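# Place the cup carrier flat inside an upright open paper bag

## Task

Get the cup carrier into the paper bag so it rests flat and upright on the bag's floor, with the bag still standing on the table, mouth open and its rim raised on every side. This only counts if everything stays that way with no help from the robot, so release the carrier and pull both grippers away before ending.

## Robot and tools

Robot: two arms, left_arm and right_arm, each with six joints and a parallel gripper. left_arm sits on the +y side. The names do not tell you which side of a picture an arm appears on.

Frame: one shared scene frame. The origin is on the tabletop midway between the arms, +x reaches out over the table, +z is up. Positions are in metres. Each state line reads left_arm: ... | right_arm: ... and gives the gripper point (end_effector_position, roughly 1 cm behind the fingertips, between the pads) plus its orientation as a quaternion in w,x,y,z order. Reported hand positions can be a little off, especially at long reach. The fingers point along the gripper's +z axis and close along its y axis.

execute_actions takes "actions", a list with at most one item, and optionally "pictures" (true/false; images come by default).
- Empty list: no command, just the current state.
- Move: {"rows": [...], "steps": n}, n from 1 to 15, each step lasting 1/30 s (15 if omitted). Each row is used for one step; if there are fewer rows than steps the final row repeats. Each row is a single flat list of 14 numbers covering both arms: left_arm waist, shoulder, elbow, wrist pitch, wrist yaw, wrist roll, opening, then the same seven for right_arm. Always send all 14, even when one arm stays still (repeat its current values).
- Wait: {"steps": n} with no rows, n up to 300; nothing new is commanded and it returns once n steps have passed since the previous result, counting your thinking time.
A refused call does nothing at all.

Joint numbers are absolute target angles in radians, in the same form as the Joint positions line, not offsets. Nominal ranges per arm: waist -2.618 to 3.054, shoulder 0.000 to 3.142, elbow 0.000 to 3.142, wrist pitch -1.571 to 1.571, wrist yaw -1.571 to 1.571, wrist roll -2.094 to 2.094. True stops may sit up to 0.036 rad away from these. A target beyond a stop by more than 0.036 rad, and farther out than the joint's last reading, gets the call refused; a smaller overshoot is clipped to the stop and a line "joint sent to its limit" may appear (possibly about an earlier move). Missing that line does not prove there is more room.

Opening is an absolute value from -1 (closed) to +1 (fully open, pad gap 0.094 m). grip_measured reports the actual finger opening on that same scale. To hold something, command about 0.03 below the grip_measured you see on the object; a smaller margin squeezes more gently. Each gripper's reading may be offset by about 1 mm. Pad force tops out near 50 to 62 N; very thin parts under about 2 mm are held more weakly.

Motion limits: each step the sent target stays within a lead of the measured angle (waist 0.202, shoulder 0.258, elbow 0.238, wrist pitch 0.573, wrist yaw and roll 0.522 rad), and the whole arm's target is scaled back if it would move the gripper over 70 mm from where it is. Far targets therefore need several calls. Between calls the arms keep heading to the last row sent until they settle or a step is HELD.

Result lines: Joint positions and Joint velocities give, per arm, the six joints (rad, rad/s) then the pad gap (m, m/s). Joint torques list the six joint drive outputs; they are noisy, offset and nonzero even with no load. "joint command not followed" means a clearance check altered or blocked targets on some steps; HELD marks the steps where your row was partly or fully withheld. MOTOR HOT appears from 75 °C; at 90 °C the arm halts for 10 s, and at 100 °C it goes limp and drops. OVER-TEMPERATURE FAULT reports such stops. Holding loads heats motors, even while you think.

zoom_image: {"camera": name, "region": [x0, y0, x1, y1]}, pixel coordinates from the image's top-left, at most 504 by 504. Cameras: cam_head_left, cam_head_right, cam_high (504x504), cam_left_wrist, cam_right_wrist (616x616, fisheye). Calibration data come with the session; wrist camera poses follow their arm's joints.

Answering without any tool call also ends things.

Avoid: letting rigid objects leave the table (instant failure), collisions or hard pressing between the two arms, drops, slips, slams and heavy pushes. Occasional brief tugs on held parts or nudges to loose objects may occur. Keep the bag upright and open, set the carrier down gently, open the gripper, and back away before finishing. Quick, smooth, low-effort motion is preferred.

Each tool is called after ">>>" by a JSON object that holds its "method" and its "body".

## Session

>>> {"method": "execute_actions", "body": {"actions": []}}

Scene clock: 0.00 s of 5400.00 s.
left_arm: end_effector_position=(+0.0986, +0.0079, +0.3850) grip_measured=+1.000 end_effector_quat_wxyz=(+0.435, +0.873, -0.098, +0.198) | right_arm: end_effector_position=(+0.5320, -0.6024, +0.2827) grip_measured=+1.000 end_effector_quat_wxyz=(+0.234, +0.710, +0.537, +0.391)
Joint positions: left_arm=[-1.551  1.211  1.634 -1.013 -0.227  1.959  0.094] | right_arm=[-0.719  2.409  2.758 -1.109 -0.558  1.49   0.094]
Joint velocities: left_arm=[-0.012 -0.007 -0.007 -0.007 -0.066 -0.051  0.   ] | right_arm=[ 0.007 -0.007  0.007  0.022  0.037 -0.081  0.   ]
Joint torques (N m, as the arm reports them, + toward a larger angle): no reading
Motor temperatures (°C, as the motors report them): left_arm=[24 30 27 29 25 24] | right_arm=[22 24 24 26 23 24]
camera_calibration (this result's frames):
cam_left_wrist: T_world_to_cam=[[0.162394, 0.616199, -0.770667, 0.269866], [0.689081, 0.488207, 0.535557, -0.250697], [0.706255, -0.618023, -0.345329, 0.179274], [0, 0, 0, 1]] pos_world=[0.00231296, 0.0668965, 0.404148]
cam_right_wrist: T_world_to_cam=[[-0.595439, 0.569484, -0.566692, 0.811282], [-0.124816, 0.631229, 0.765487, 0.26204], [0.793646, 0.526533, -0.304778, 0.0817583], [0, 0, 0, 1]] pos_world=[0.450888, -0.670468, 0.284077]

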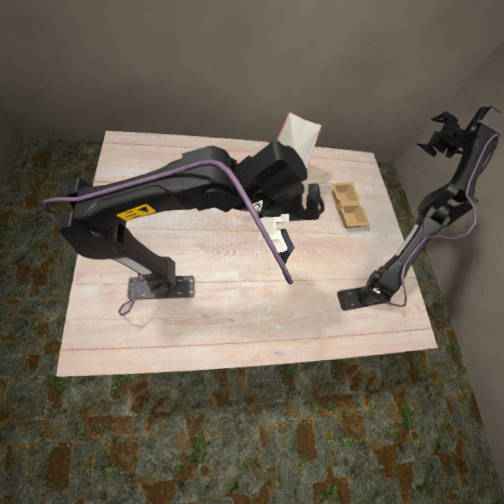

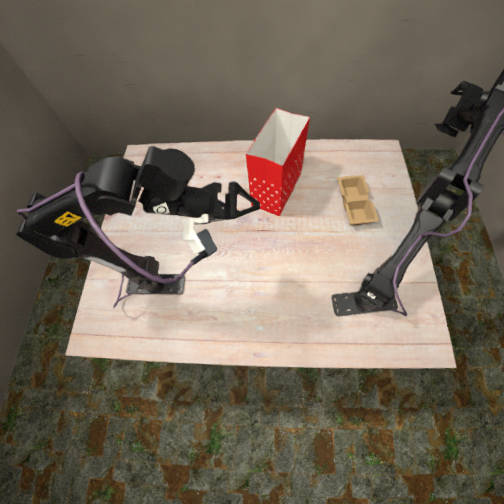

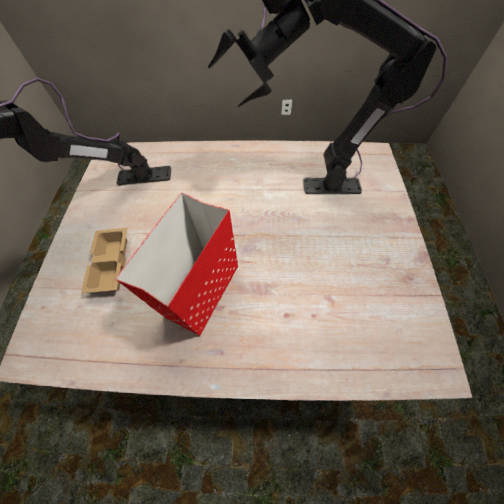

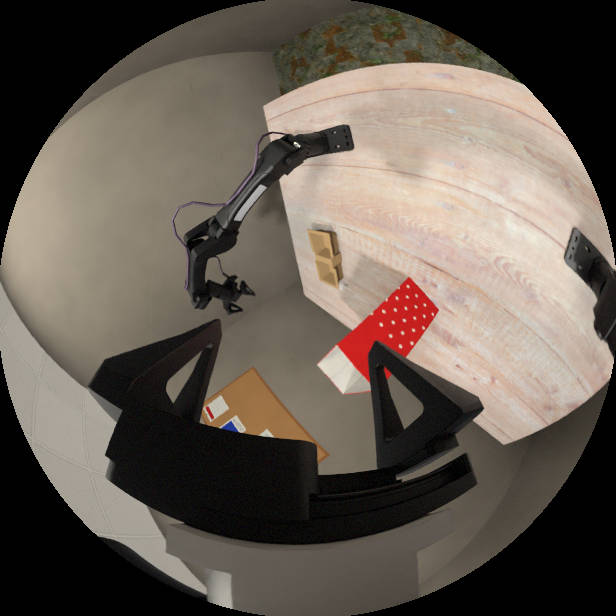

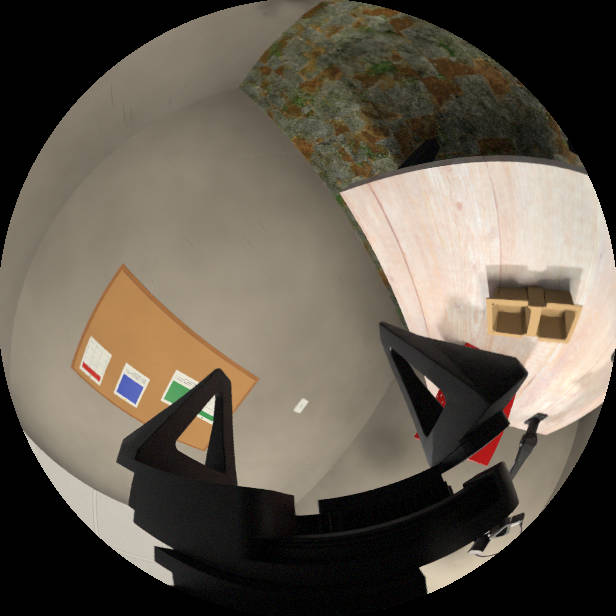

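>>> {"method": "execute_actions", "body": {"actions": [{"rows":[[-2.1,1.211,1.634,-1.0,0,1.9,1,-0.6,1.9,2.0,-1.39,0,1.3,0]],"steps":15}], "pictures": false}}

>>> {"method": "execute_actions", "body": {"actions": [{"rows":[[-2.1,1.211,1.634,-1.0,0,1.9,1,-0.275,1.98,1.817,-1.39,0,1.3,0]],"steps":15}], "pictures": false}}

>>> {"method": "execute_actions", "body": {"actions": [{"steps":20}]}}

Scene clock: 34.00 s of 5400.00 s.
left_arm: end_effector_position=(-0.1165, +0.0414, +0.3848) grip_measured=+1.000 end_effector_quat_wxyz=(+0.474, +0.801, -0.363, -0.033) | right_arm: end_effector_position=(+0.3690, -0.5342, +0.2233) grip_measured=+0.002 end_effector_quat_wxyz=(+0.139, +0.770, +0.617, +0.082)
Joint positions: left_arm=[-2.103  1.211  1.634 -1.002 -0.012  1.918  0.094] | right_arm=[-0.595  1.894  2.018 -1.374 -0.037  1.319  0.047]
Joint velocities: left_arm=[-0.007  0.007 -0.002 -0.007  0.007 -0.007  0.   ] | right_arm=[-0.002  0.217 -0.154  0.007  0.198 -0.051 -0.001]
Joint torques (N m, as the arm reports them, + toward a larger angle): left_arm=[ 0.34 -2.55  6.98  2.42  0.15 -0.06] | right_arm=[ -0.6  -10.31   5.9    0.58   0.07  -0.13]
Motor temperatures (°C, as the motors report them): left_arm=[24 30 29 32 25 24] | right_arm=[22 32 25 28 23 24]
Steps of this call (steps 1 to 90: nothing new was sent; then 30.50 s passed at rest; steps 91 to 105: all 15 steps of this action). Readings (joint positions):
91: left_arm=[-1.577 1.211 1.634 -1.013 -0.216 1.953] | right_arm=[-0.708 2.373 2.703 -1.113 -0.484 1.463]
92: left_arm=[-1.634 1.211 1.634 -1.012 -0.187 1.946] | right_arm=[-0.694 2.318 2.617 -1.151 -0.396 1.438]
94: left_arm=[-1.780 1.211 1.634 -1.008 -0.126 1.935] | right_arm=[-0.653 2.200 2.458 -1.223 -0.273 1.401]
98: left_arm=[-2.058 1.211 1.634 -1.002 -0.045 1.924] | right_arm=[-0.588 1.941 2.147 -1.301 -0.134 1.350]
105: the state above

Scene clock: 34.50 s of 5400.00 s.
left_arm: end_effector_position=(-0.1166, +0.0414, +0.3848) grip_measured=+1.000 end_effector_quat_wxyz=(+0.474, +0.802, -0.362, -0.034) | right_arm: end_effector_position=(+0.3772, -0.3999, +0.1237) grip_measured=+0.002 end_effector_quat_wxyz=(+0.001, +0.664, +0.748, +0.012)
Joint positions: left_arm=[-2.103  1.211  1.634 -1.002 -0.012  1.916  0.094] | right_arm=[-0.261  2.002  1.816 -1.369 -0.019  1.308  0.047]
Joint velocities: left_arm=[-0.007 -0.002 -0.007  0.037 -0.066 -0.037  0.   ] | right_arm=[-0.227 -0.066 -0.017 -0.037  0.066 -0.037  0.   ]
Joint torques (N m, as the arm reports them, + toward a larger angle): left_arm=[ 0.13 -2.52  6.9   2.43  0.14 -0.1 ] | right_arm=[ -0.13 -12.16   6.4   -0.03   0.08  -0.08]
Motor temperatures (°C, as the motors report them): left_arm=[24 30 29 32 25 24] | right_arm=[22 32 25 28 23 24]
Steps of this call (steps 1 to 15: all 15 steps of this action). Readings (joint positions):
1: left_arm=[-2.103 1.211 1.634 -1.002 -0.012 1.918] | right_arm=[-0.583 1.900 1.997 -1.366 -0.026 1.318]
2: left_arm=[-2.103 1.211 1.634 -1.002 -0.012 1.917] | right_arm=[-0.561 1.903 1.968 -1.362 -0.016 1.318]
4: left_arm=[-2.103 1.211 1.634 -1.002 -0.012 1.917] | right_arm=[-0.485 1.926 1.911 -1.363 -0.008 1.317]
8: left_arm=[-2.103 1.211 1.634 -1.002 -0.012 1.916] | right_arm=[-0.293 1.994 1.833 -1.363 -0.011 1.312]
15: the state above

Scene clock: 35.17 s of 5400.00 s.
left_arm: end_effector_position=(-0.1166, +0.0414, +0.3848) grip_measured=+1.000 end_effector_quat_wxyz=(+0.474, +0.802, -0.362, -0.034) | right_arm: end_effector_position=(+0.3760, -0.4063, +0.1246) grip_measured=+0.002 end_effector_quat_wxyz=(+0.004, +0.669, +0.743, +0.009)
Joint positions: left_arm=[-2.103  1.211  1.634 -1.002 -0.012  1.916  0.094] | right_arm=[-0.274  2.     1.816 -1.37  -0.011  1.308  0.047]
Joint velocities: left_arm=[ 0.002 -0.002 -0.002  0.037 -0.11  -0.007  0.   ] | right_arm=[ 0.002  0.007  0.002  0.007 -0.022 -0.081 -0.   ]
Joint torques (N m, as the arm reports them, + toward a larger angle): left_arm=[ 0.12 -2.54  6.88  2.42  0.14 -0.11] | right_arm=[ -0.14 -12.38   6.56  -0.01   0.1   -0.03]
Motor temperatures (°C, as the motors report them): left_arm=[24 30 29 32 25 24] | right_arm=[22 32 25 28 23 24]
Steps of this call (steps 1 to 20: the robot went on to your last target). Readings (joint positions):
1: left_arm=[-2.103 1.211 1.634 -1.002 -0.012 1.916] | right_arm=[-0.267 2.001 1.816 -1.369 -0.016 1.308]
2: left_arm=[-2.103 1.211 1.634 -1.002 -0.012 1.916] | right_arm=[-0.271 2.000 1.816 -1.369 -0.014 1.308]
4: left_arm=[-2.103 1.211 1.634 -1.002 -0.012 1.916] | right_arm=[-0.274 2.000 1.816 -1.370 -0.012 1.308]
8: left_arm=[-2.103 1.211 1.634 -1.002 -0.012 1.916] | right_arm=[-0.274 2.000 1.816 -1.370 -0.011 1.308]
20: the state above
camera_calibration (this result's frames):
cam_left_wrist: T_world_to_cam=[[0.415713, 0.41929, -0.80708, 0.335632], [0.905876, -0.111792, 0.408523, -0.0196671], [0.0810649, -0.900943, -0.426298, 0.321893], [0, 0, 0, 1]] pos_world=[-0.147805, 0.147081, 0.416139]
cam_right_wrist: T_world_to_cam=[[-0.977904, 0.192294, 0.0820107, 0.426863], [0.207168, 0.838846, 0.503408, 0.231971], [0.0280081, 0.509275, -0.860148, 0.404191], [0, 0, 0, 1]] pos_world=[0.358053, -0.482515, 0.195881]

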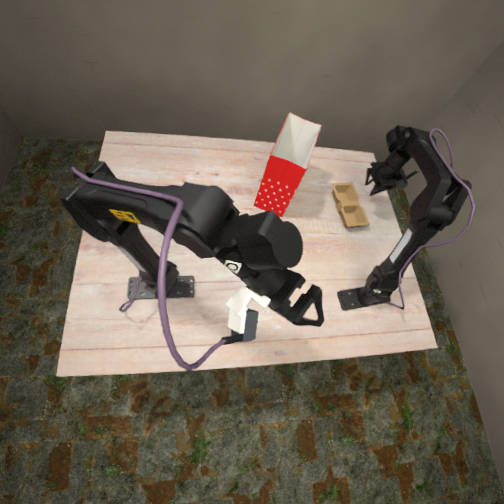

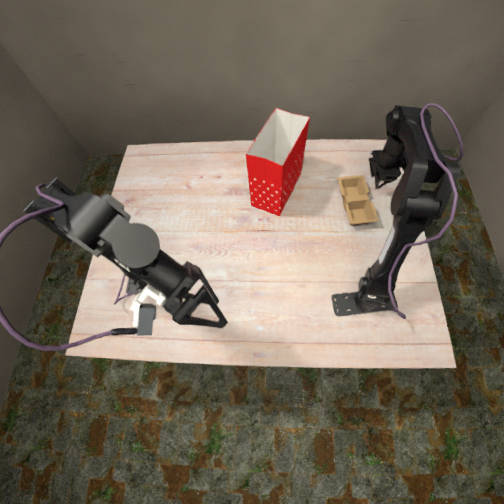

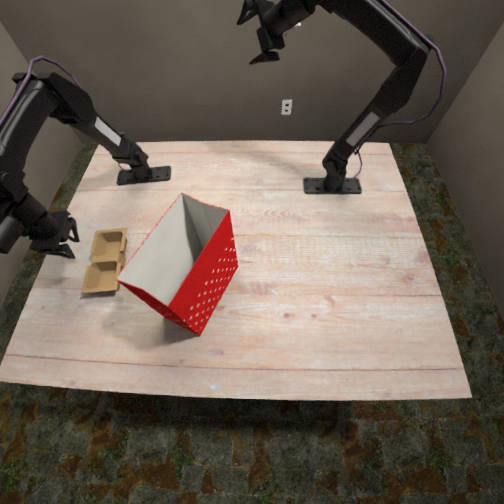

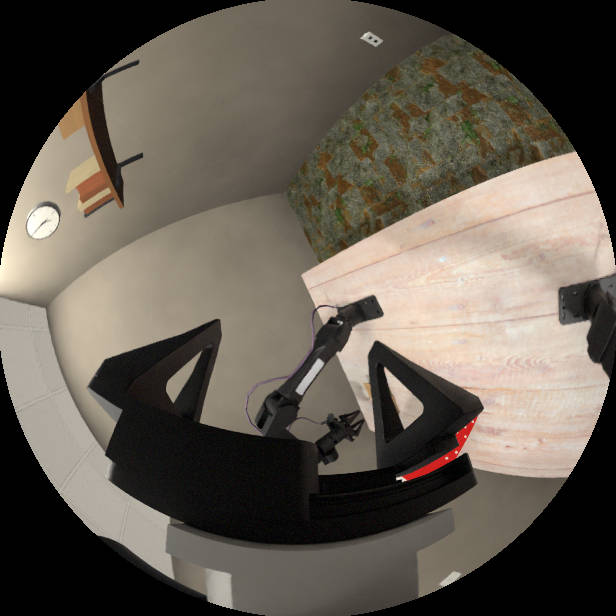

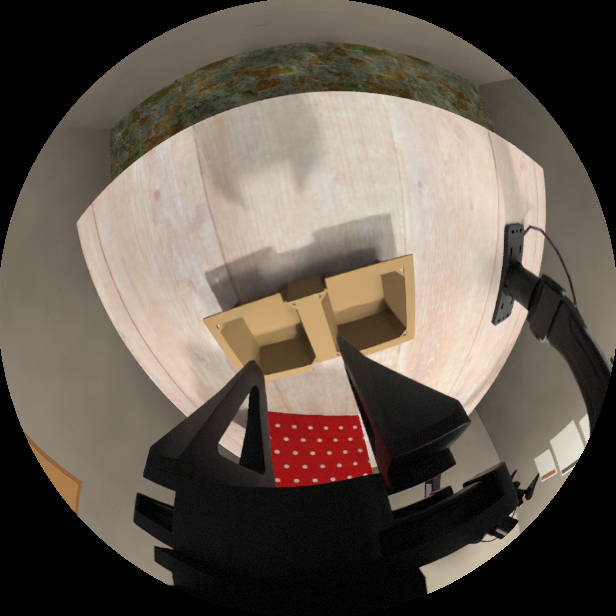

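>>> {"method": "execute_actions", "body": {"actions": [{"rows":[[-2.1,1.211,1.634,-1.0,0,1.9,1,-0.255,1.93,1.65,-1.25,0,1.0,0]],"steps":15}]}}

Scene clock: 46.37 s of 5400.00 s.
left_arm: end_effector_position=(-0.1166, +0.0414, +0.3848) grip_measured=+1.000 end_effector_quat_wxyz=(+0.474, +0.802, -0.362, -0.034) | right_arm: end_effector_position=(+0.3641, -0.3997, +0.1028) grip_measured=+0.002 end_effector_quat_wxyz=(+0.004, +0.549, +0.836, +0.008)
Joint positions: left_arm=[-2.103  1.211  1.634 -1.002 -0.012  1.916  0.094] | right_arm=[-0.261  1.95   1.66  -1.266 -0.01   1.019  0.047]
Joint velocities: left_arm=[-0.007 -0.007 -0.002  0.022 -0.066  0.051  0.   ] | right_arm=[ 0.002 -0.002  0.002  0.037 -0.007 -0.037  0.001]
Joint torques (N m, as the arm reports them, + toward a larger angle): left_arm=[ 0.14 -2.52  6.86  2.43  0.13 -0.11] | right_arm=[  0.57 -11.96   5.5    0.24   0.08  -0.06]
Motor temperatures (°C, as the motors report them): left_arm=[24 30 29 33 25 25] | right_arm=[22 31 25 27 23 24]
Steps of this call (steps 1 to 15: the robot went on to your last target; steps 16 to 90: nothing new was sent; then 7.70 s passed at rest; steps 91 to 105: all 15 steps of this action). Readings (joint positions):
91: left_arm=[-2.103 1.211 1.634 -1.002 -0.012 1.916] | right_arm=[-0.273 1.986 1.784 -1.338 -0.010 1.259]
92: left_arm=[-2.103 1.211 1.634 -1.002 -0.012 1.916] | right_arm=[-0.271 1.966 1.738 -1.312 -0.010 1.208]
94: left_arm=[-2.103 1.211 1.634 -1.002 -0.012 1.916] | right_arm=[-0.266 1.950 1.683 -1.306 -0.010 1.136]
98: left_arm=[-2.103 1.211 1.634 -1.002 -0.012 1.916] | right_arm=[-0.261 1.950 1.660 -1.288 -0.010 1.060]
105: the state above
camera_calibration (this result's frames):
cam_left_wrist: T_world_to_cam=[[0.415398, 0.4195, -0.807133, 0.335607], [0.906014, -0.111664, 0.408252, -0.0195518], [0.0811334, -0.900861, -0.426458, 0.321959], [0, 0, 0, 1]] pos_world=[-0.147818, 0.14707, 0.416164]
cam_right_wrist: T_world_to_cam=[[-0.990808, -0.10689, 0.0829081, 0.300688], [-0.0515969, 0.865171, 0.498816, 0.345038], [-0.125048, 0.489953, -0.862734, 0.430651], [0, 0, 0, 1]] pos_world=[0.369579, -0.477375, 0.174497]

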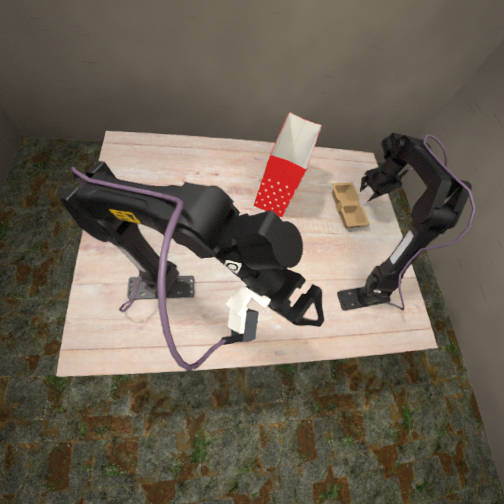

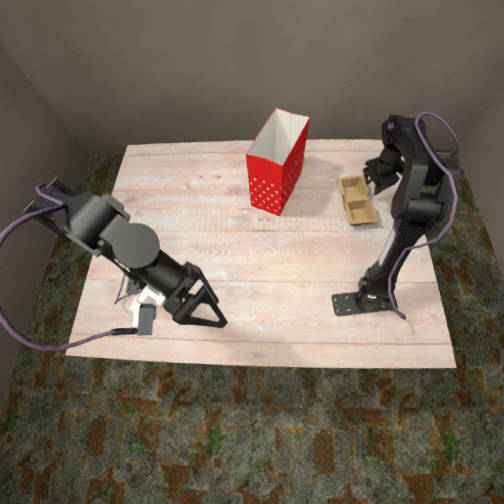

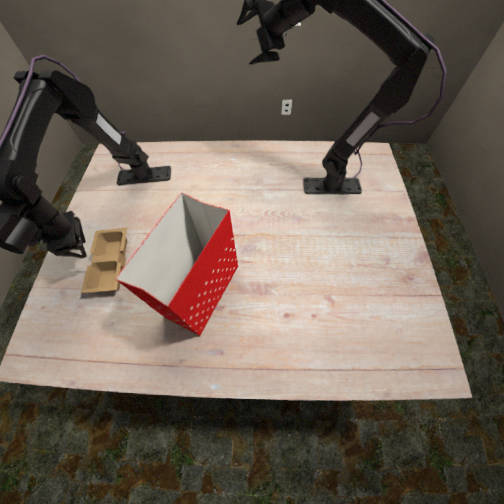

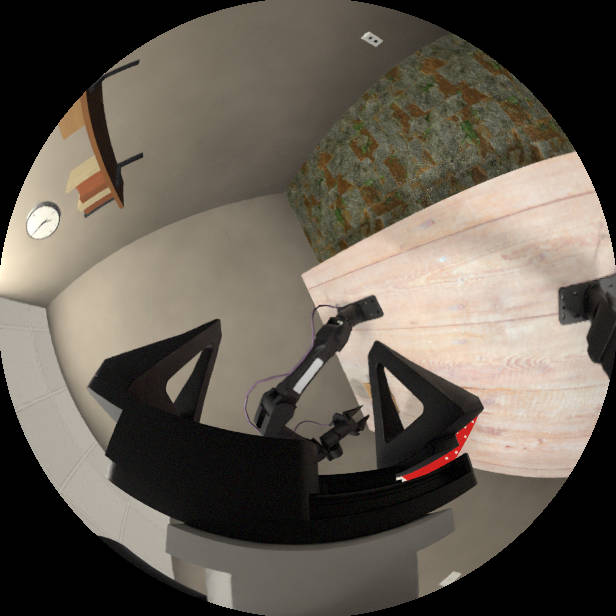

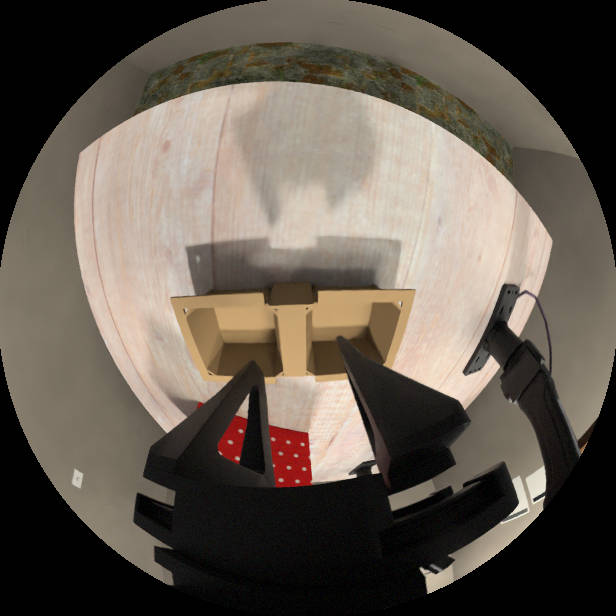

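>>> {"method": "execute_actions", "body": {"actions": [{"rows":[[-2.1,1.211,1.634,-1.0,0,1.9,1,-0.19,1.93,1.65,-1.25,0,1.06,0],[-2.1,1.211,1.634,-1.0,0,1.9,1,-0.19,1.93,1.65,-1.25,0,1.06,0],[-2.1,1.211,1.634,-1.0,0,1.9,1,-0.19,1.93,1.65,-1.25,0,1.06,0],[-2.1,1.211,1.634,-1.0,0,1.9,1,-0.19,1.93,1.65,-1.25,0,1.06,0],[-2.1,1.211,1.634,-1.0,0,1.9,1,-0.19,1.93,1.65,-1.25,0,1.06,0],[-2.1,1.211,1.634,-1.0,0,1.9,1,-0.19,1.93,1.65,-1.25,0,1.06,0],[-2.1,1.211,1.634,-1.0,0,1.9,1,-0.19,1.935,1.53,-1.13,0,1.06,0]],"steps":15}]}}

Scene clock: 59.30 s of 5400.00 s.
left_arm: end_effector_position=(-0.1166, +0.0414, +0.3848) grip_measured=+1.000 end_effector_quat_wxyz=(+0.474, +0.802, -0.362, -0.034) | right_arm: end_effector_position=(+0.3584, -0.3716, +0.0736) grip_measured=+0.002 end_effector_quat_wxyz=(-0.002, +0.531, +0.848, +0.002)
Joint positions: left_arm=[-2.103  1.211  1.634 -1.002 -0.011  1.916  0.094] | right_arm=[-0.185  1.945  1.537 -1.164 -0.006  1.05   0.047]
Joint velocities: left_arm=[ 0.007  0.007  0.012  0.066 -0.081 -0.037  0.   ] | right_arm=[-0.007 -0.007 -0.002  0.271 -0.11   0.081  0.001]
Joint torques (N m, as the arm reports them, + toward a larger angle): left_arm=[ 0.16 -2.53  6.9   2.43  0.14 -0.11] | right_arm=[ -0.4  -10.94   5.63   0.23   0.04   0.01]
Motor temperatures (°C, as the motors report them): left_arm=[24 30 29 34 25 25] | right_arm=[22 31 25 27 23 24]
Steps of this call (steps 1 to 30: the robot went on to your last target; steps 31 to 90: nothing new was sent; then 9.43 s passed at rest; steps 91 to 105: all 15 steps of this action). Readings (joint positions):
91: left_arm=[-2.103 1.211 1.634 -1.002 -0.012 1.916] | right_arm=[-0.255 1.950 1.660 -1.262 -0.006 1.015]
92: left_arm=[-2.103 1.211 1.634 -1.002 -0.012 1.916] | right_arm=[-0.244 1.950 1.660 -1.262 -0.004 1.023]
94: left_arm=[-2.103 1.211 1.634 -1.002 -0.012 1.916] | right_arm=[-0.213 1.950 1.660 -1.261 -0.004 1.033]
98: left_arm=[-2.103 1.211 1.634 -1.002 -0.011 1.916] | right_arm=[-0.184 1.937 1.608 -1.208 -0.006 1.044]
105: the state above
camera_calibration (this result's frames):
cam_left_wrist: T_world_to_cam=[[0.415385, 0.419449, -0.807166, 0.335631], [0.906053, -0.111995, 0.408075, -0.0194078], [0.0807681, -0.900844, -0.426564, 0.321991], [0, 0, 0, 1]] pos_world=[-0.147838, 0.14711, 0.41618]
cam_right_wrist: T_world_to_cam=[[-0.983605, -0.150389, 0.0995176, 0.280499], [-0.0815572, 0.86316, 0.4983, 0.345042], [-0.160838, 0.482014, -0.861274, 0.400781], [0, 0, 0, 1]] pos_world=[0.368502, -0.448825, 0.145333]

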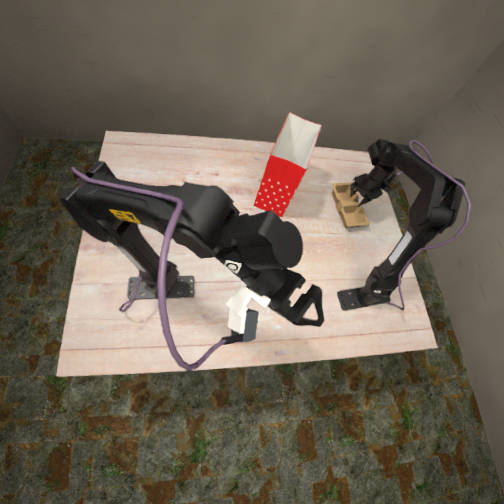

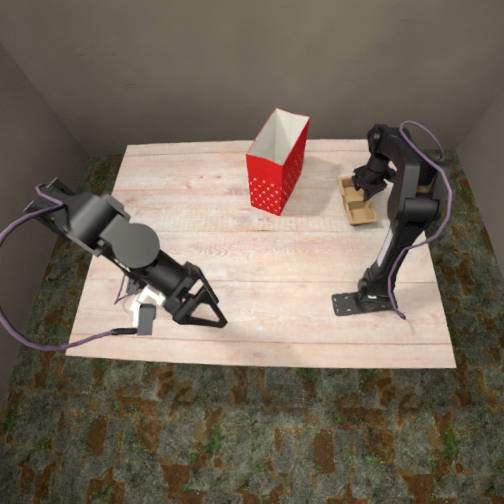

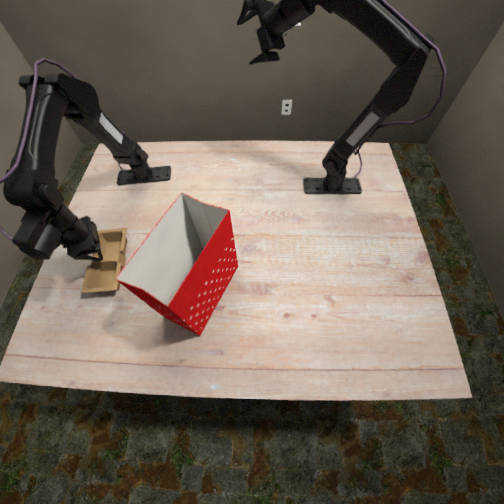

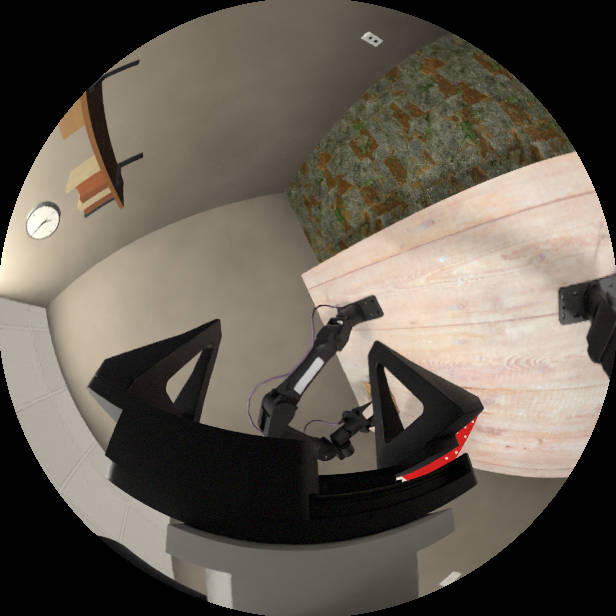

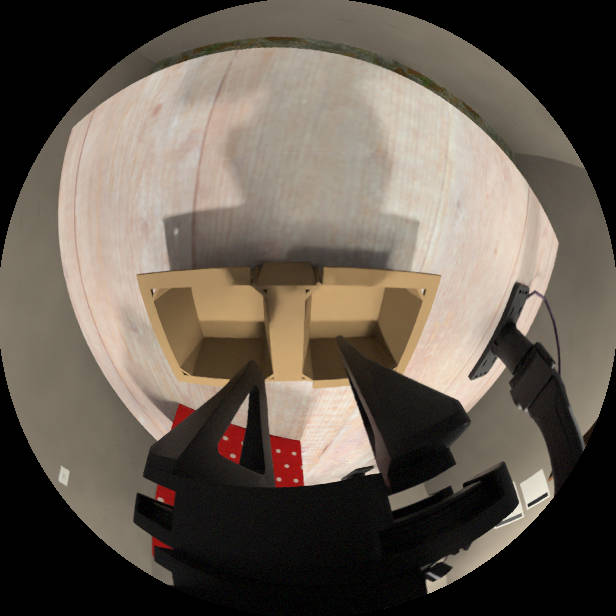

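>>> {"method": "execute_actions", "body": {"actions": [{"rows":[[-2.1,1.211,1.634,-1.0,0,1.9,1,-0.21,1.94,1.53,-1.13,0,1.05,0],[-2.1,1.211,1.634,-1.0,0,1.9,1,-0.21,1.94,1.53,-1.13,0,1.05,0],[-2.1,1.211,1.634,-1.0,0,1.9,1,-0.21,1.94,1.53,-1.13,0,1.05,0],[-2.1,1.211,1.634,-1.0,0,1.9,1,-0.21,1.94,1.53,-1.13,0,1.05,0],[-2.1,1.211,1.634,-1.0,0,1.9,1,-0.21,1.955,1.44,-1.04,0,1.05,0]],"steps":15}], "pictures": false}}

>>> {"method": "execute_actions", "body": {"actions": [{"rows":[[-2.1,1.211,1.634,-1.0,0,1.9,1,-0.21,1.955,1.44,-1.04,0,1.05,0],[-2.1,1.211,1.634,-1.0,0,1.9,1,-0.21,1.955,1.44,-1.04,0,1.05,0],[-2.1,1.211,1.634,-1.0,0,1.9,1,-0.21,1.955,1.44,-1.04,0,1.05,0],[-2.1,1.211,1.634,-1.0,0,1.9,1,-0.21,1.955,1.44,-1.04,0,1.05,-1]],"steps":15}]}}

Scene clock: 70.37 s of 5400.00 s.
left_arm: end_effector_position=(-0.1166, +0.0414, +0.3848) grip_measured=+1.000 end_effector_quat_wxyz=(+0.474, +0.802, -0.362, -0.034) | right_arm: end_effector_position=(+0.3559, -0.3786, +0.0464) grip_measured=+0.002 end_effector_quat_wxyz=(-0.003, +0.540, +0.842, +0.002)
Joint positions: left_arm=[-2.103  1.211  1.634 -1.002 -0.011  1.916  0.094] | right_arm=[-0.205  1.962  1.449 -1.061 -0.006  1.052  0.047]
Joint velocities: left_arm=[-0.002 -0.017  0.007 -0.007  0.051  0.007  0.   ] | right_arm=[-0.002  0.007 -0.007  0.037 -0.066 -0.022  0.   ]
Joint torques (N m, as the arm reports them, + toward a larger angle): left_arm=[ 0.15 -2.51  6.89  2.43  0.13 -0.1 ] | right_arm=[ -0.36 -10.61   5.29   0.31   0.03  -0.03]
Motor temperatures (°C, as the motors report them): left_arm=[24 30 29 34 25 25] | right_arm=[22 31 25 27 23 24]
Steps of this call (steps 1 to 30: the robot went on to your last target; steps 31 to 90: nothing new was sent; then 7.57 s passed at rest; steps 91 to 105: all 15 steps of this action). Readings (joint positions):
91: left_arm=[-2.103 1.211 1.634 -1.002 -0.011 1.916] | right_arm=[-0.187 1.945 1.537 -1.142 -0.006 1.052]
92: left_arm=[-2.103 1.211 1.634 -1.002 -0.011 1.916] | right_arm=[-0.189 1.945 1.537 -1.142 -0.006 1.052]
94: left_arm=[-2.103 1.211 1.634 -1.002 -0.011 1.916] | right_arm=[-0.198 1.945 1.537 -1.142 -0.006 1.052]
98: left_arm=[-2.103 1.211 1.634 -1.002 -0.011 1.916] | right_arm=[-0.205 1.949 1.469 -1.084 -0.006 1.052]
105: the state above

Scene clock: 70.87 s of 5400.00 s.
left_arm: end_effector_position=(-0.1166, +0.0414, +0.3848) grip_measured=+1.000 end_effector_quat_wxyz=(+0.474, +0.802, -0.362, -0.034) | right_arm: end_effector_position=(+0.3578, -0.3789, +0.0464) grip_measured=-0.547 end_effector_quat_wxyz=(+0.001, +0.539, +0.842, +0.004)
Joint positions: left_arm=[-2.103  1.211  1.634 -1.002 -0.011  1.916  0.094] | right_arm=[-0.205  1.962  1.449 -1.053 -0.006  1.052  0.021]
Joint velocities: left_arm=[ 0.007  0.007  0.012 -0.007 -0.022 -0.007  0.   ] | right_arm=[-0.002 -0.002  0.007 -0.11   0.066  0.066 -0.   ]
Joint torques (N m, as the arm reports them, + toward a larger angle): left_arm=[ 0.16 -2.54  6.91  2.43  0.14 -0.11] | right_arm=[ -0.27 -10.92   5.28   0.24   0.03  -0.05]
Motor temperatures (°C, as the motors report them): left_arm=[24 30 29 34 25 25] | right_arm=[22 31 25 27 23 24]
Steps of this call (steps 1 to 15: all 15 steps of this action). Readings (joint positions):
1: left_arm=[-2.103 1.211 1.634 -1.002 -0.011 1.916] | right_arm=[-0.205 1.962 1.449 -1.059 -0.006 1.052]
2: left_arm=[-2.103 1.211 1.634 -1.002 -0.011 1.916] | right_arm=[-0.205 1.962 1.449 -1.058 -0.006 1.052]
4: left_arm=[-2.103 1.211 1.634 -1.002 -0.011 1.916] | right_arm=[-0.205 1.962 1.449 -1.055 -0.006 1.052]
8: left_arm=[-2.103 1.211 1.634 -1.002 -0.011 1.916] | right_arm=[-0.205 1.962 1.449 -1.054 -0.006 1.052]
15: the state above
camera_calibration (this result's frames):
cam_left_wrist: T_world_to_cam=[[0.415385, 0.419449, -0.807166, 0.335631], [0.906053, -0.111995, 0.408075, -0.0194078], [0.0807681, -0.900844, -0.426564, 0.321991], [0, 0, 0, 1]] pos_world=[-0.147838, 0.14711, 0.41618]
cam_right_wrist: T_world_to_cam=[[-0.987163, -0.129628, 0.0933064, 0.291008], [-0.0666246, 0.865155, 0.49706, 0.360342], [-0.145157, 0.484463, -0.862685, 0.376092], [0, 0, 0, 1]] pos_world=[0.365873, -0.456231, 0.118184]

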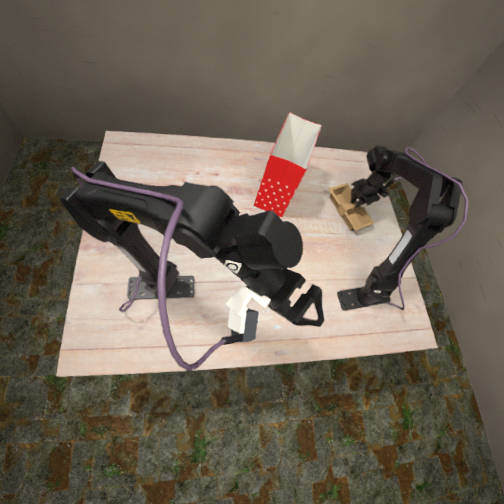

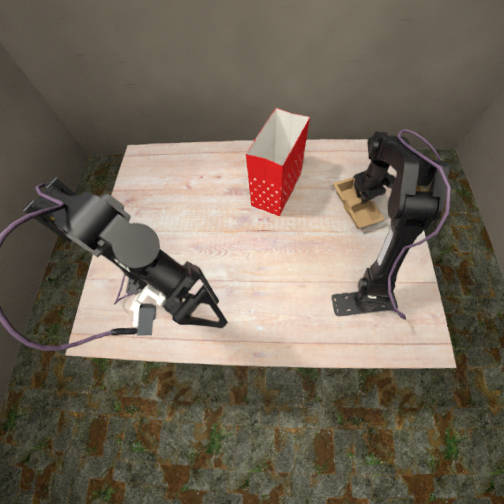

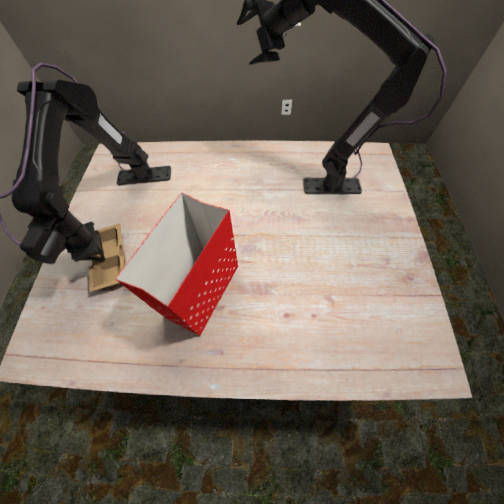

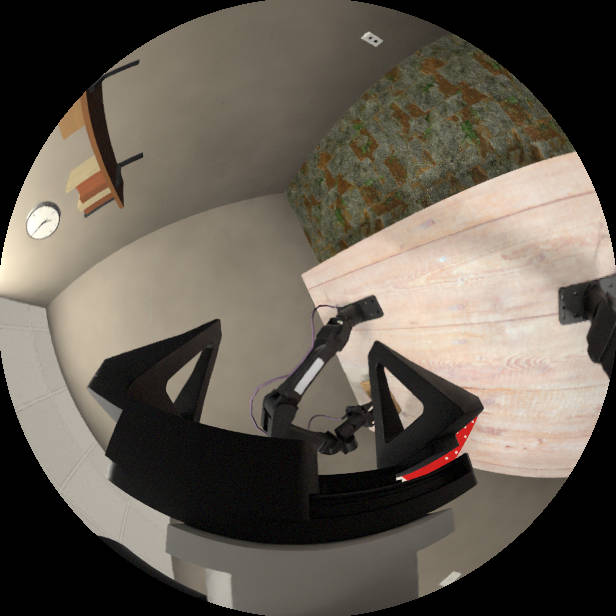

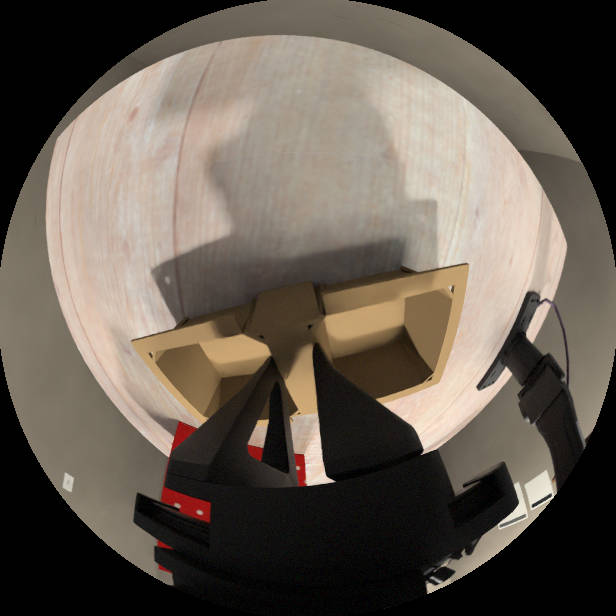

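>>> {"method": "execute_actions", "body": {"actions": [{"rows":[[-2.1,1.211,1.634,-1.0,0,1.9,1,-0.21,1.955,1.44,-1.04,0,1.05,-0.1],[-2.1,1.211,1.634,-1.0,0,1.9,1,-0.21,1.955,1.44,-1.04,0,1.05,-0.1],[-2.1,1.211,1.634,-1.0,0,1.9,1,-0.21,1.955,1.44,-1.04,0,1.05,-0.1],[-2.1,1.211,1.634,-1.0,0,1.9,1,-0.21,1.955,1.44,-1.04,0,1.05,-0.1],[-2.1,1.211,1.634,-1.0,0,1.9,1,-0.26,1.955,1.44,-1.04,0,1.0,-0.1]],"steps":15}], "pictures": false}}

>>> {"method": "execute_actions", "body": {"actions": [{"rows":[[-2.1,1.211,1.634,-1.0,0,1.9,1,-0.26,1.955,1.44,-1.04,0,1.0,-1]],"steps":15}]}}

Scene clock: 78.27 s of 5400.00 s.
left_arm: end_effector_position=(-0.1166, +0.0414, +0.3848) grip_measured=+1.000 end_effector_quat_wxyz=(+0.474, +0.802, -0.362, -0.034) | right_arm: end_effector_position=(+0.3563, -0.3992, +0.0464) grip_measured=-0.102 end_effector_quat_wxyz=(+0.002, +0.547, +0.837, +0.005)
Joint positions: left_arm=[-2.103  1.211  1.634 -1.002 -0.011  1.916  0.094] | right_arm=[-0.262  1.962  1.449 -1.05  -0.007  1.012  0.042]
Joint velocities: left_arm=[ 0.012 -0.012 -0.017 -0.007 -0.007 -0.007  0.   ] | right_arm=[ 0.002  0.002 -0.017 -0.007  0.022 -0.022 -0.   ]
Joint torques (N m, as the arm reports them, + toward a larger angle): left_arm=[ 0.14 -2.5   6.87  2.43  0.14 -0.1 ] | right_arm=[  0.   -10.98   5.46   0.32   0.09  -0.1 ]
Motor temperatures (°C, as the motors report them): left_arm=[24 30 29 34 25 25] | right_arm=[22 30 25 27 23 24]
Steps of this call (steps 1 to 15: the robot went on to your last target; steps 16 to 90: nothing new was sent; then 3.90 s passed at rest; steps 91 to 105: all 15 steps of this action). Readings (joint positions):
91: left_arm=[-2.103 1.211 1.634 -1.002 -0.011 1.916] | right_arm=[-0.205 1.962 1.449 -1.053 -0.006 1.052]
92: left_arm=[-2.103 1.211 1.634 -1.002 -0.011 1.916] | right_arm=[-0.205 1.962 1.449 -1.052 -0.006 1.052]
94: left_arm=[-2.103 1.211 1.634 -1.002 -0.011 1.916] | right_arm=[-0.205 1.962 1.449 -1.052 -0.006 1.052]
98: left_arm=[-2.103 1.211 1.634 -1.002 -0.011 1.916] | right_arm=[-0.241 1.962 1.449 -1.051 -0.009 1.026]
105: the state above

Scene clock: 78.77 s of 5400.00 s.
left_arm: end_effector_position=(-0.1166, +0.0414, +0.3848) grip_measured=+1.000 end_effector_quat_wxyz=(+0.474, +0.802, -0.362, -0.034) | right_arm: end_effector_position=(+0.3566, -0.3994, +0.0464) grip_measured=-0.546 end_effector_quat_wxyz=(+0.003, +0.545, +0.838, +0.005)
Joint positions: left_arm=[-2.103  1.211  1.634 -1.002 -0.011  1.916  0.094] | right_arm=[-0.262  1.962  1.449 -1.049 -0.007  1.008  0.021]
Joint velocities: left_arm=[-0.022  0.017 -0.012  0.022 -0.007 -0.022  0.   ] | right_arm=[-0.007 -0.012 -0.002  0.037  0.066  0.051 -0.   ]
Joint torques (N m, as the arm reports them, + toward a larger angle): left_arm=[ 0.13 -2.51  6.87  2.43  0.14 -0.1 ] | right_arm=[  0.14 -10.69   5.67   0.29   0.05  -0.1 ]
Motor temperatures (°C, as the motors report them): left_arm=[24 30 29 34 25 25] | right_arm=[22 30 25 27 23 24]
Steps of this call (steps 1 to 15: all 15 steps of this action). Readings (joint positions):
1: left_arm=[-2.103 1.211 1.634 -1.002 -0.011 1.916] | right_arm=[-0.262 1.962 1.449 -1.050 -0.007 1.011]
2: left_arm=[-2.103 1.211 1.634 -1.002 -0.011 1.916] | right_arm=[-0.262 1.962 1.449 -1.050 -0.008 1.010]
4: left_arm=[-2.103 1.211 1.634 -1.002 -0.011 1.916] | right_arm=[-0.262 1.962 1.449 -1.049 -0.007 1.009]
8: left_arm=[-2.103 1.211 1.634 -1.002 -0.011 1.916] | right_arm=[-0.262 1.962 1.449 -1.049 -0.007 1.008]
15: the state above
camera_calibration (this result's frames):
cam_left_wrist: T_world_to_cam=[[0.415385, 0.419449, -0.807166, 0.335631], [0.906053, -0.111995, 0.408075, -0.0194078], [0.0807681, -0.900844, -0.426564, 0.321991], [0, 0, 0, 1]] pos_world=[-0.147838, 0.14711, 0.41618]
cam_right_wrist: T_world_to_cam=[[-0.989171, -0.11681, 0.0888663, 0.293193], [-0.0576368, 0.865987, 0.496735, 0.375107], [-0.13498, 0.486233, -0.863341, 0.382946], [0, 0, 0, 1]] pos_world=[0.363328, -0.476791, 0.118229]

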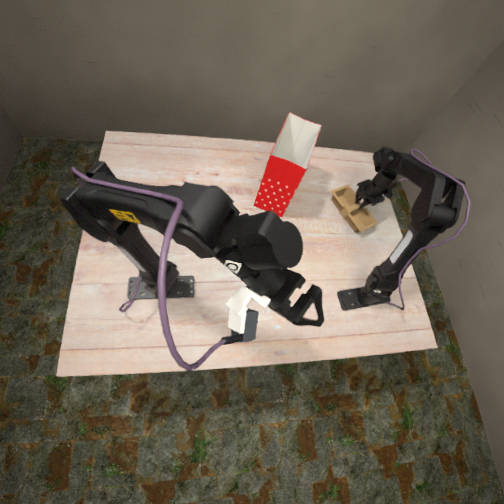

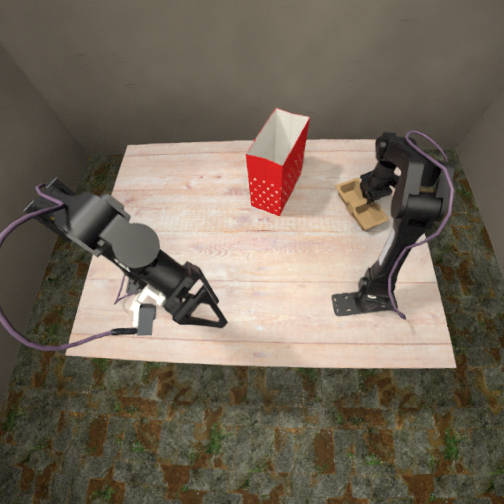

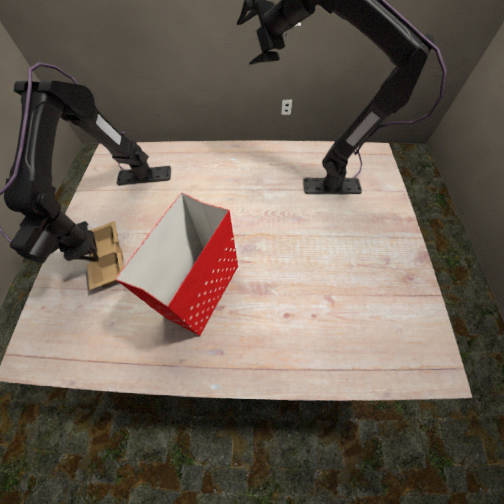

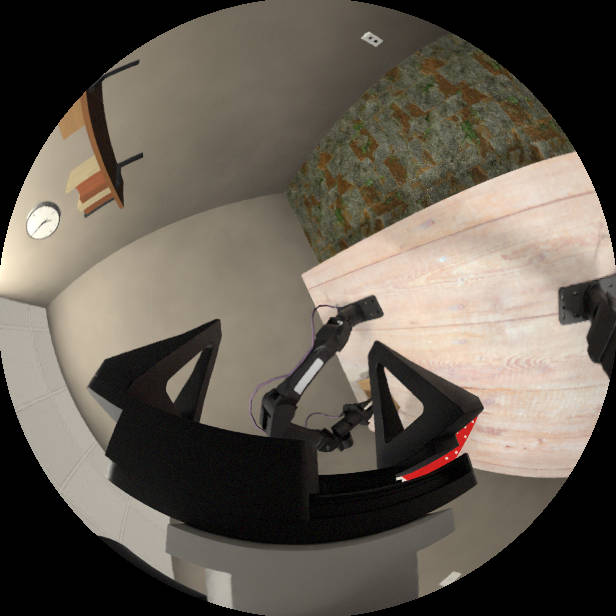

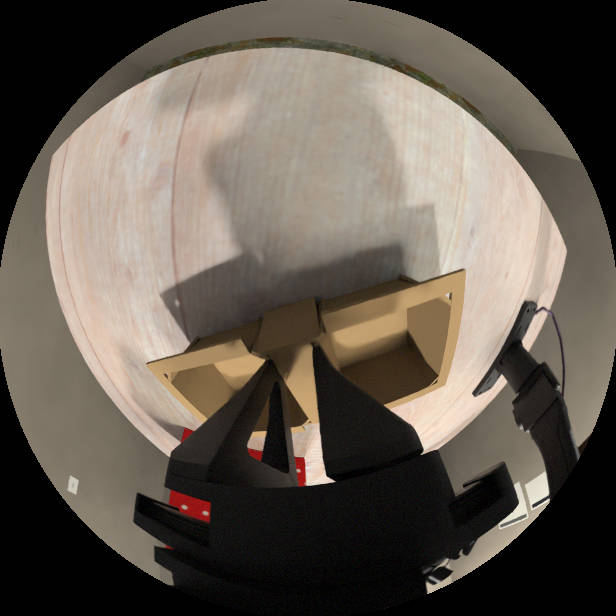

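>>> {"method": "execute_actions", "body": {"actions": [{"rows":[[-2.1,1.211,1.634,-1.0,0,1.9,1,-0.26,1.955,1.44,-1.04,0,1.0,-0.1],[-2.1,1.211,1.634,-1.0,0,1.9,1,-0.26,1.955,1.44,-1.04,0,1.0,-0.1],[-2.1,1.211,1.634,-1.0,0,1.9,1,-0.26,1.955,1.44,-1.04,0,1.0,-0.1],[-2.1,1.211,1.634,-1.0,0,1.9,1,-0.26,1.955,1.44,-1.04,0,1.0,-0.1],[-2.1,1.211,1.634,-1.0,0,1.9,1,-0.225,1.955,1.44,-1.04,0,0.72,-0.1]],"steps":15}]}}

Scene clock: 88.63 s of 5400.00 s.
left_arm: end_effector_position=(-0.1166, +0.0414, +0.3848) grip_measured=+1.000 end_effector_quat_wxyz=(+0.474, +0.802, -0.362, -0.034) | right_arm: end_effector_position=(+0.3582, -0.3872, +0.0464) grip_measured=-0.102 end_effector_quat_wxyz=(+0.004, +0.418, +0.908, +0.004)
Joint positions: left_arm=[-2.103  1.211  1.634 -1.002 -0.011  1.916  0.094] | right_arm=[-0.227  1.962  1.449 -1.049 -0.005  0.753  0.042]
Joint velocities: left_arm=[-0.007  0.007  0.002 -0.066 -0.037  0.051  0.   ] | right_arm=[-0.007 -0.007  0.007 -0.037 -0.081 -0.125  0.002]
Joint torques (N m, as the arm reports them, + toward a larger angle): left_arm=[ 0.14 -2.5   6.87  2.43  0.14 -0.11] | right_arm=[  0.15 -10.97   5.39   0.23   0.07  -0.13]
Motor temperatures (°C, as the motors report them): left_arm=[24 30 29 34 25 25] | right_arm=[22 30 25 27 23 24]
Steps of this call (steps 1 to 15: the robot went on to your last target; steps 16 to 90: nothing new was sent; then 6.37 s passed at rest; steps 91 to 105: all 15 steps of this action). Readings (joint positions):
91: left_arm=[-2.103 1.211 1.634 -1.002 -0.011 1.916] | right_arm=[-0.262 1.962 1.449 -1.049 -0.007 1.008]
92: left_arm=[-2.103 1.211 1.634 -1.002 -0.011 1.916] | right_arm=[-0.262 1.962 1.449 -1.049 -0.007 1.008]
94: left_arm=[-2.103 1.211 1.634 -1.002 -0.011 1.916] | right_arm=[-0.262 1.962 1.449 -1.049 -0.007 1.008]
98: left_arm=[-2.103 1.211 1.634 -1.002 -0.011 1.916] | right_arm=[-0.240 1.962 1.449 -1.049 -0.005 0.847]
105: the state above
camera_calibration (this result's frames):
cam_left_wrist: T_world_to_cam=[[0.415385, 0.419449, -0.807166, 0.335631], [0.906053, -0.111995, 0.408075, -0.0194078], [0.0807681, -0.900844, -0.426564, 0.321991], [0, 0, 0, 1]] pos_world=[-0.147838, 0.14711, 0.41618]
cam_right_wrist: T_world_to_cam=[[-0.914683, -0.394354, 0.0885372, 0.162058], [-0.303759, 0.815248, 0.493052, 0.433335], [-0.266617, 0.424093, -0.865483, 0.400426], [0, 0, 0, 1]] pos_world=[0.386622, -0.459185, 0.118557]

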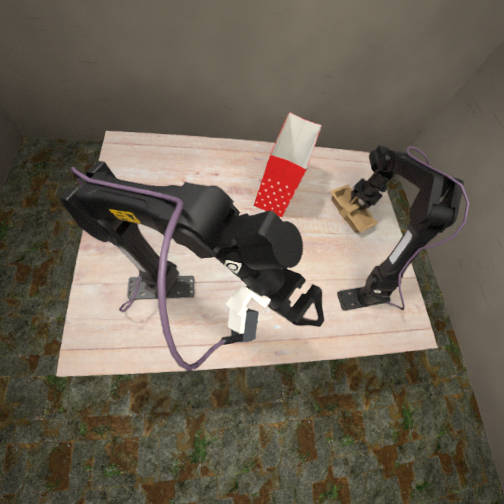

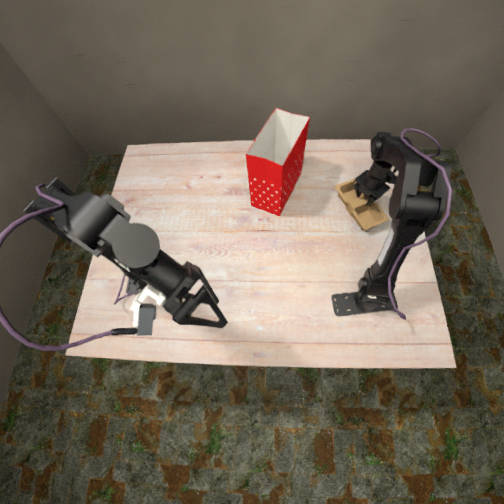

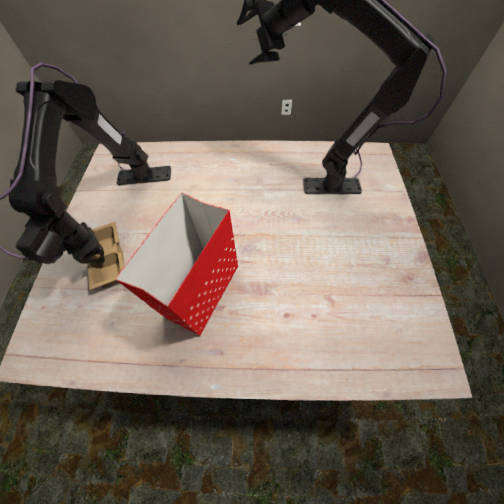

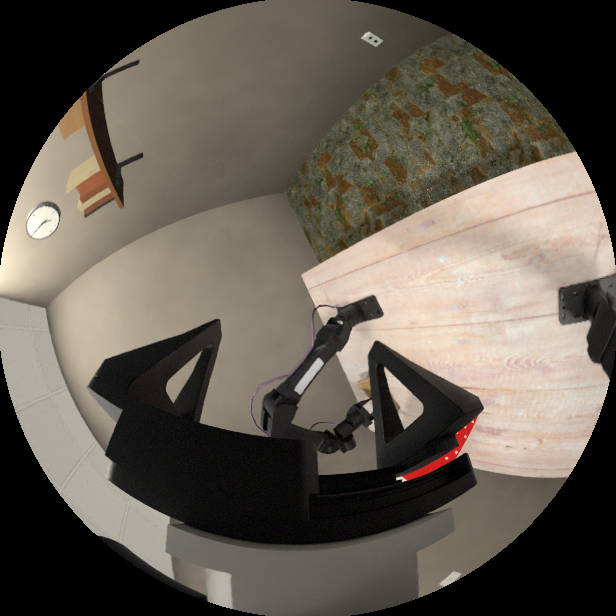

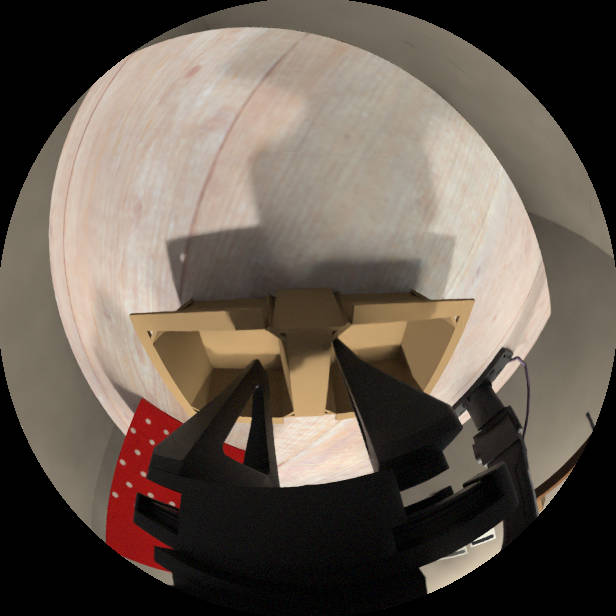

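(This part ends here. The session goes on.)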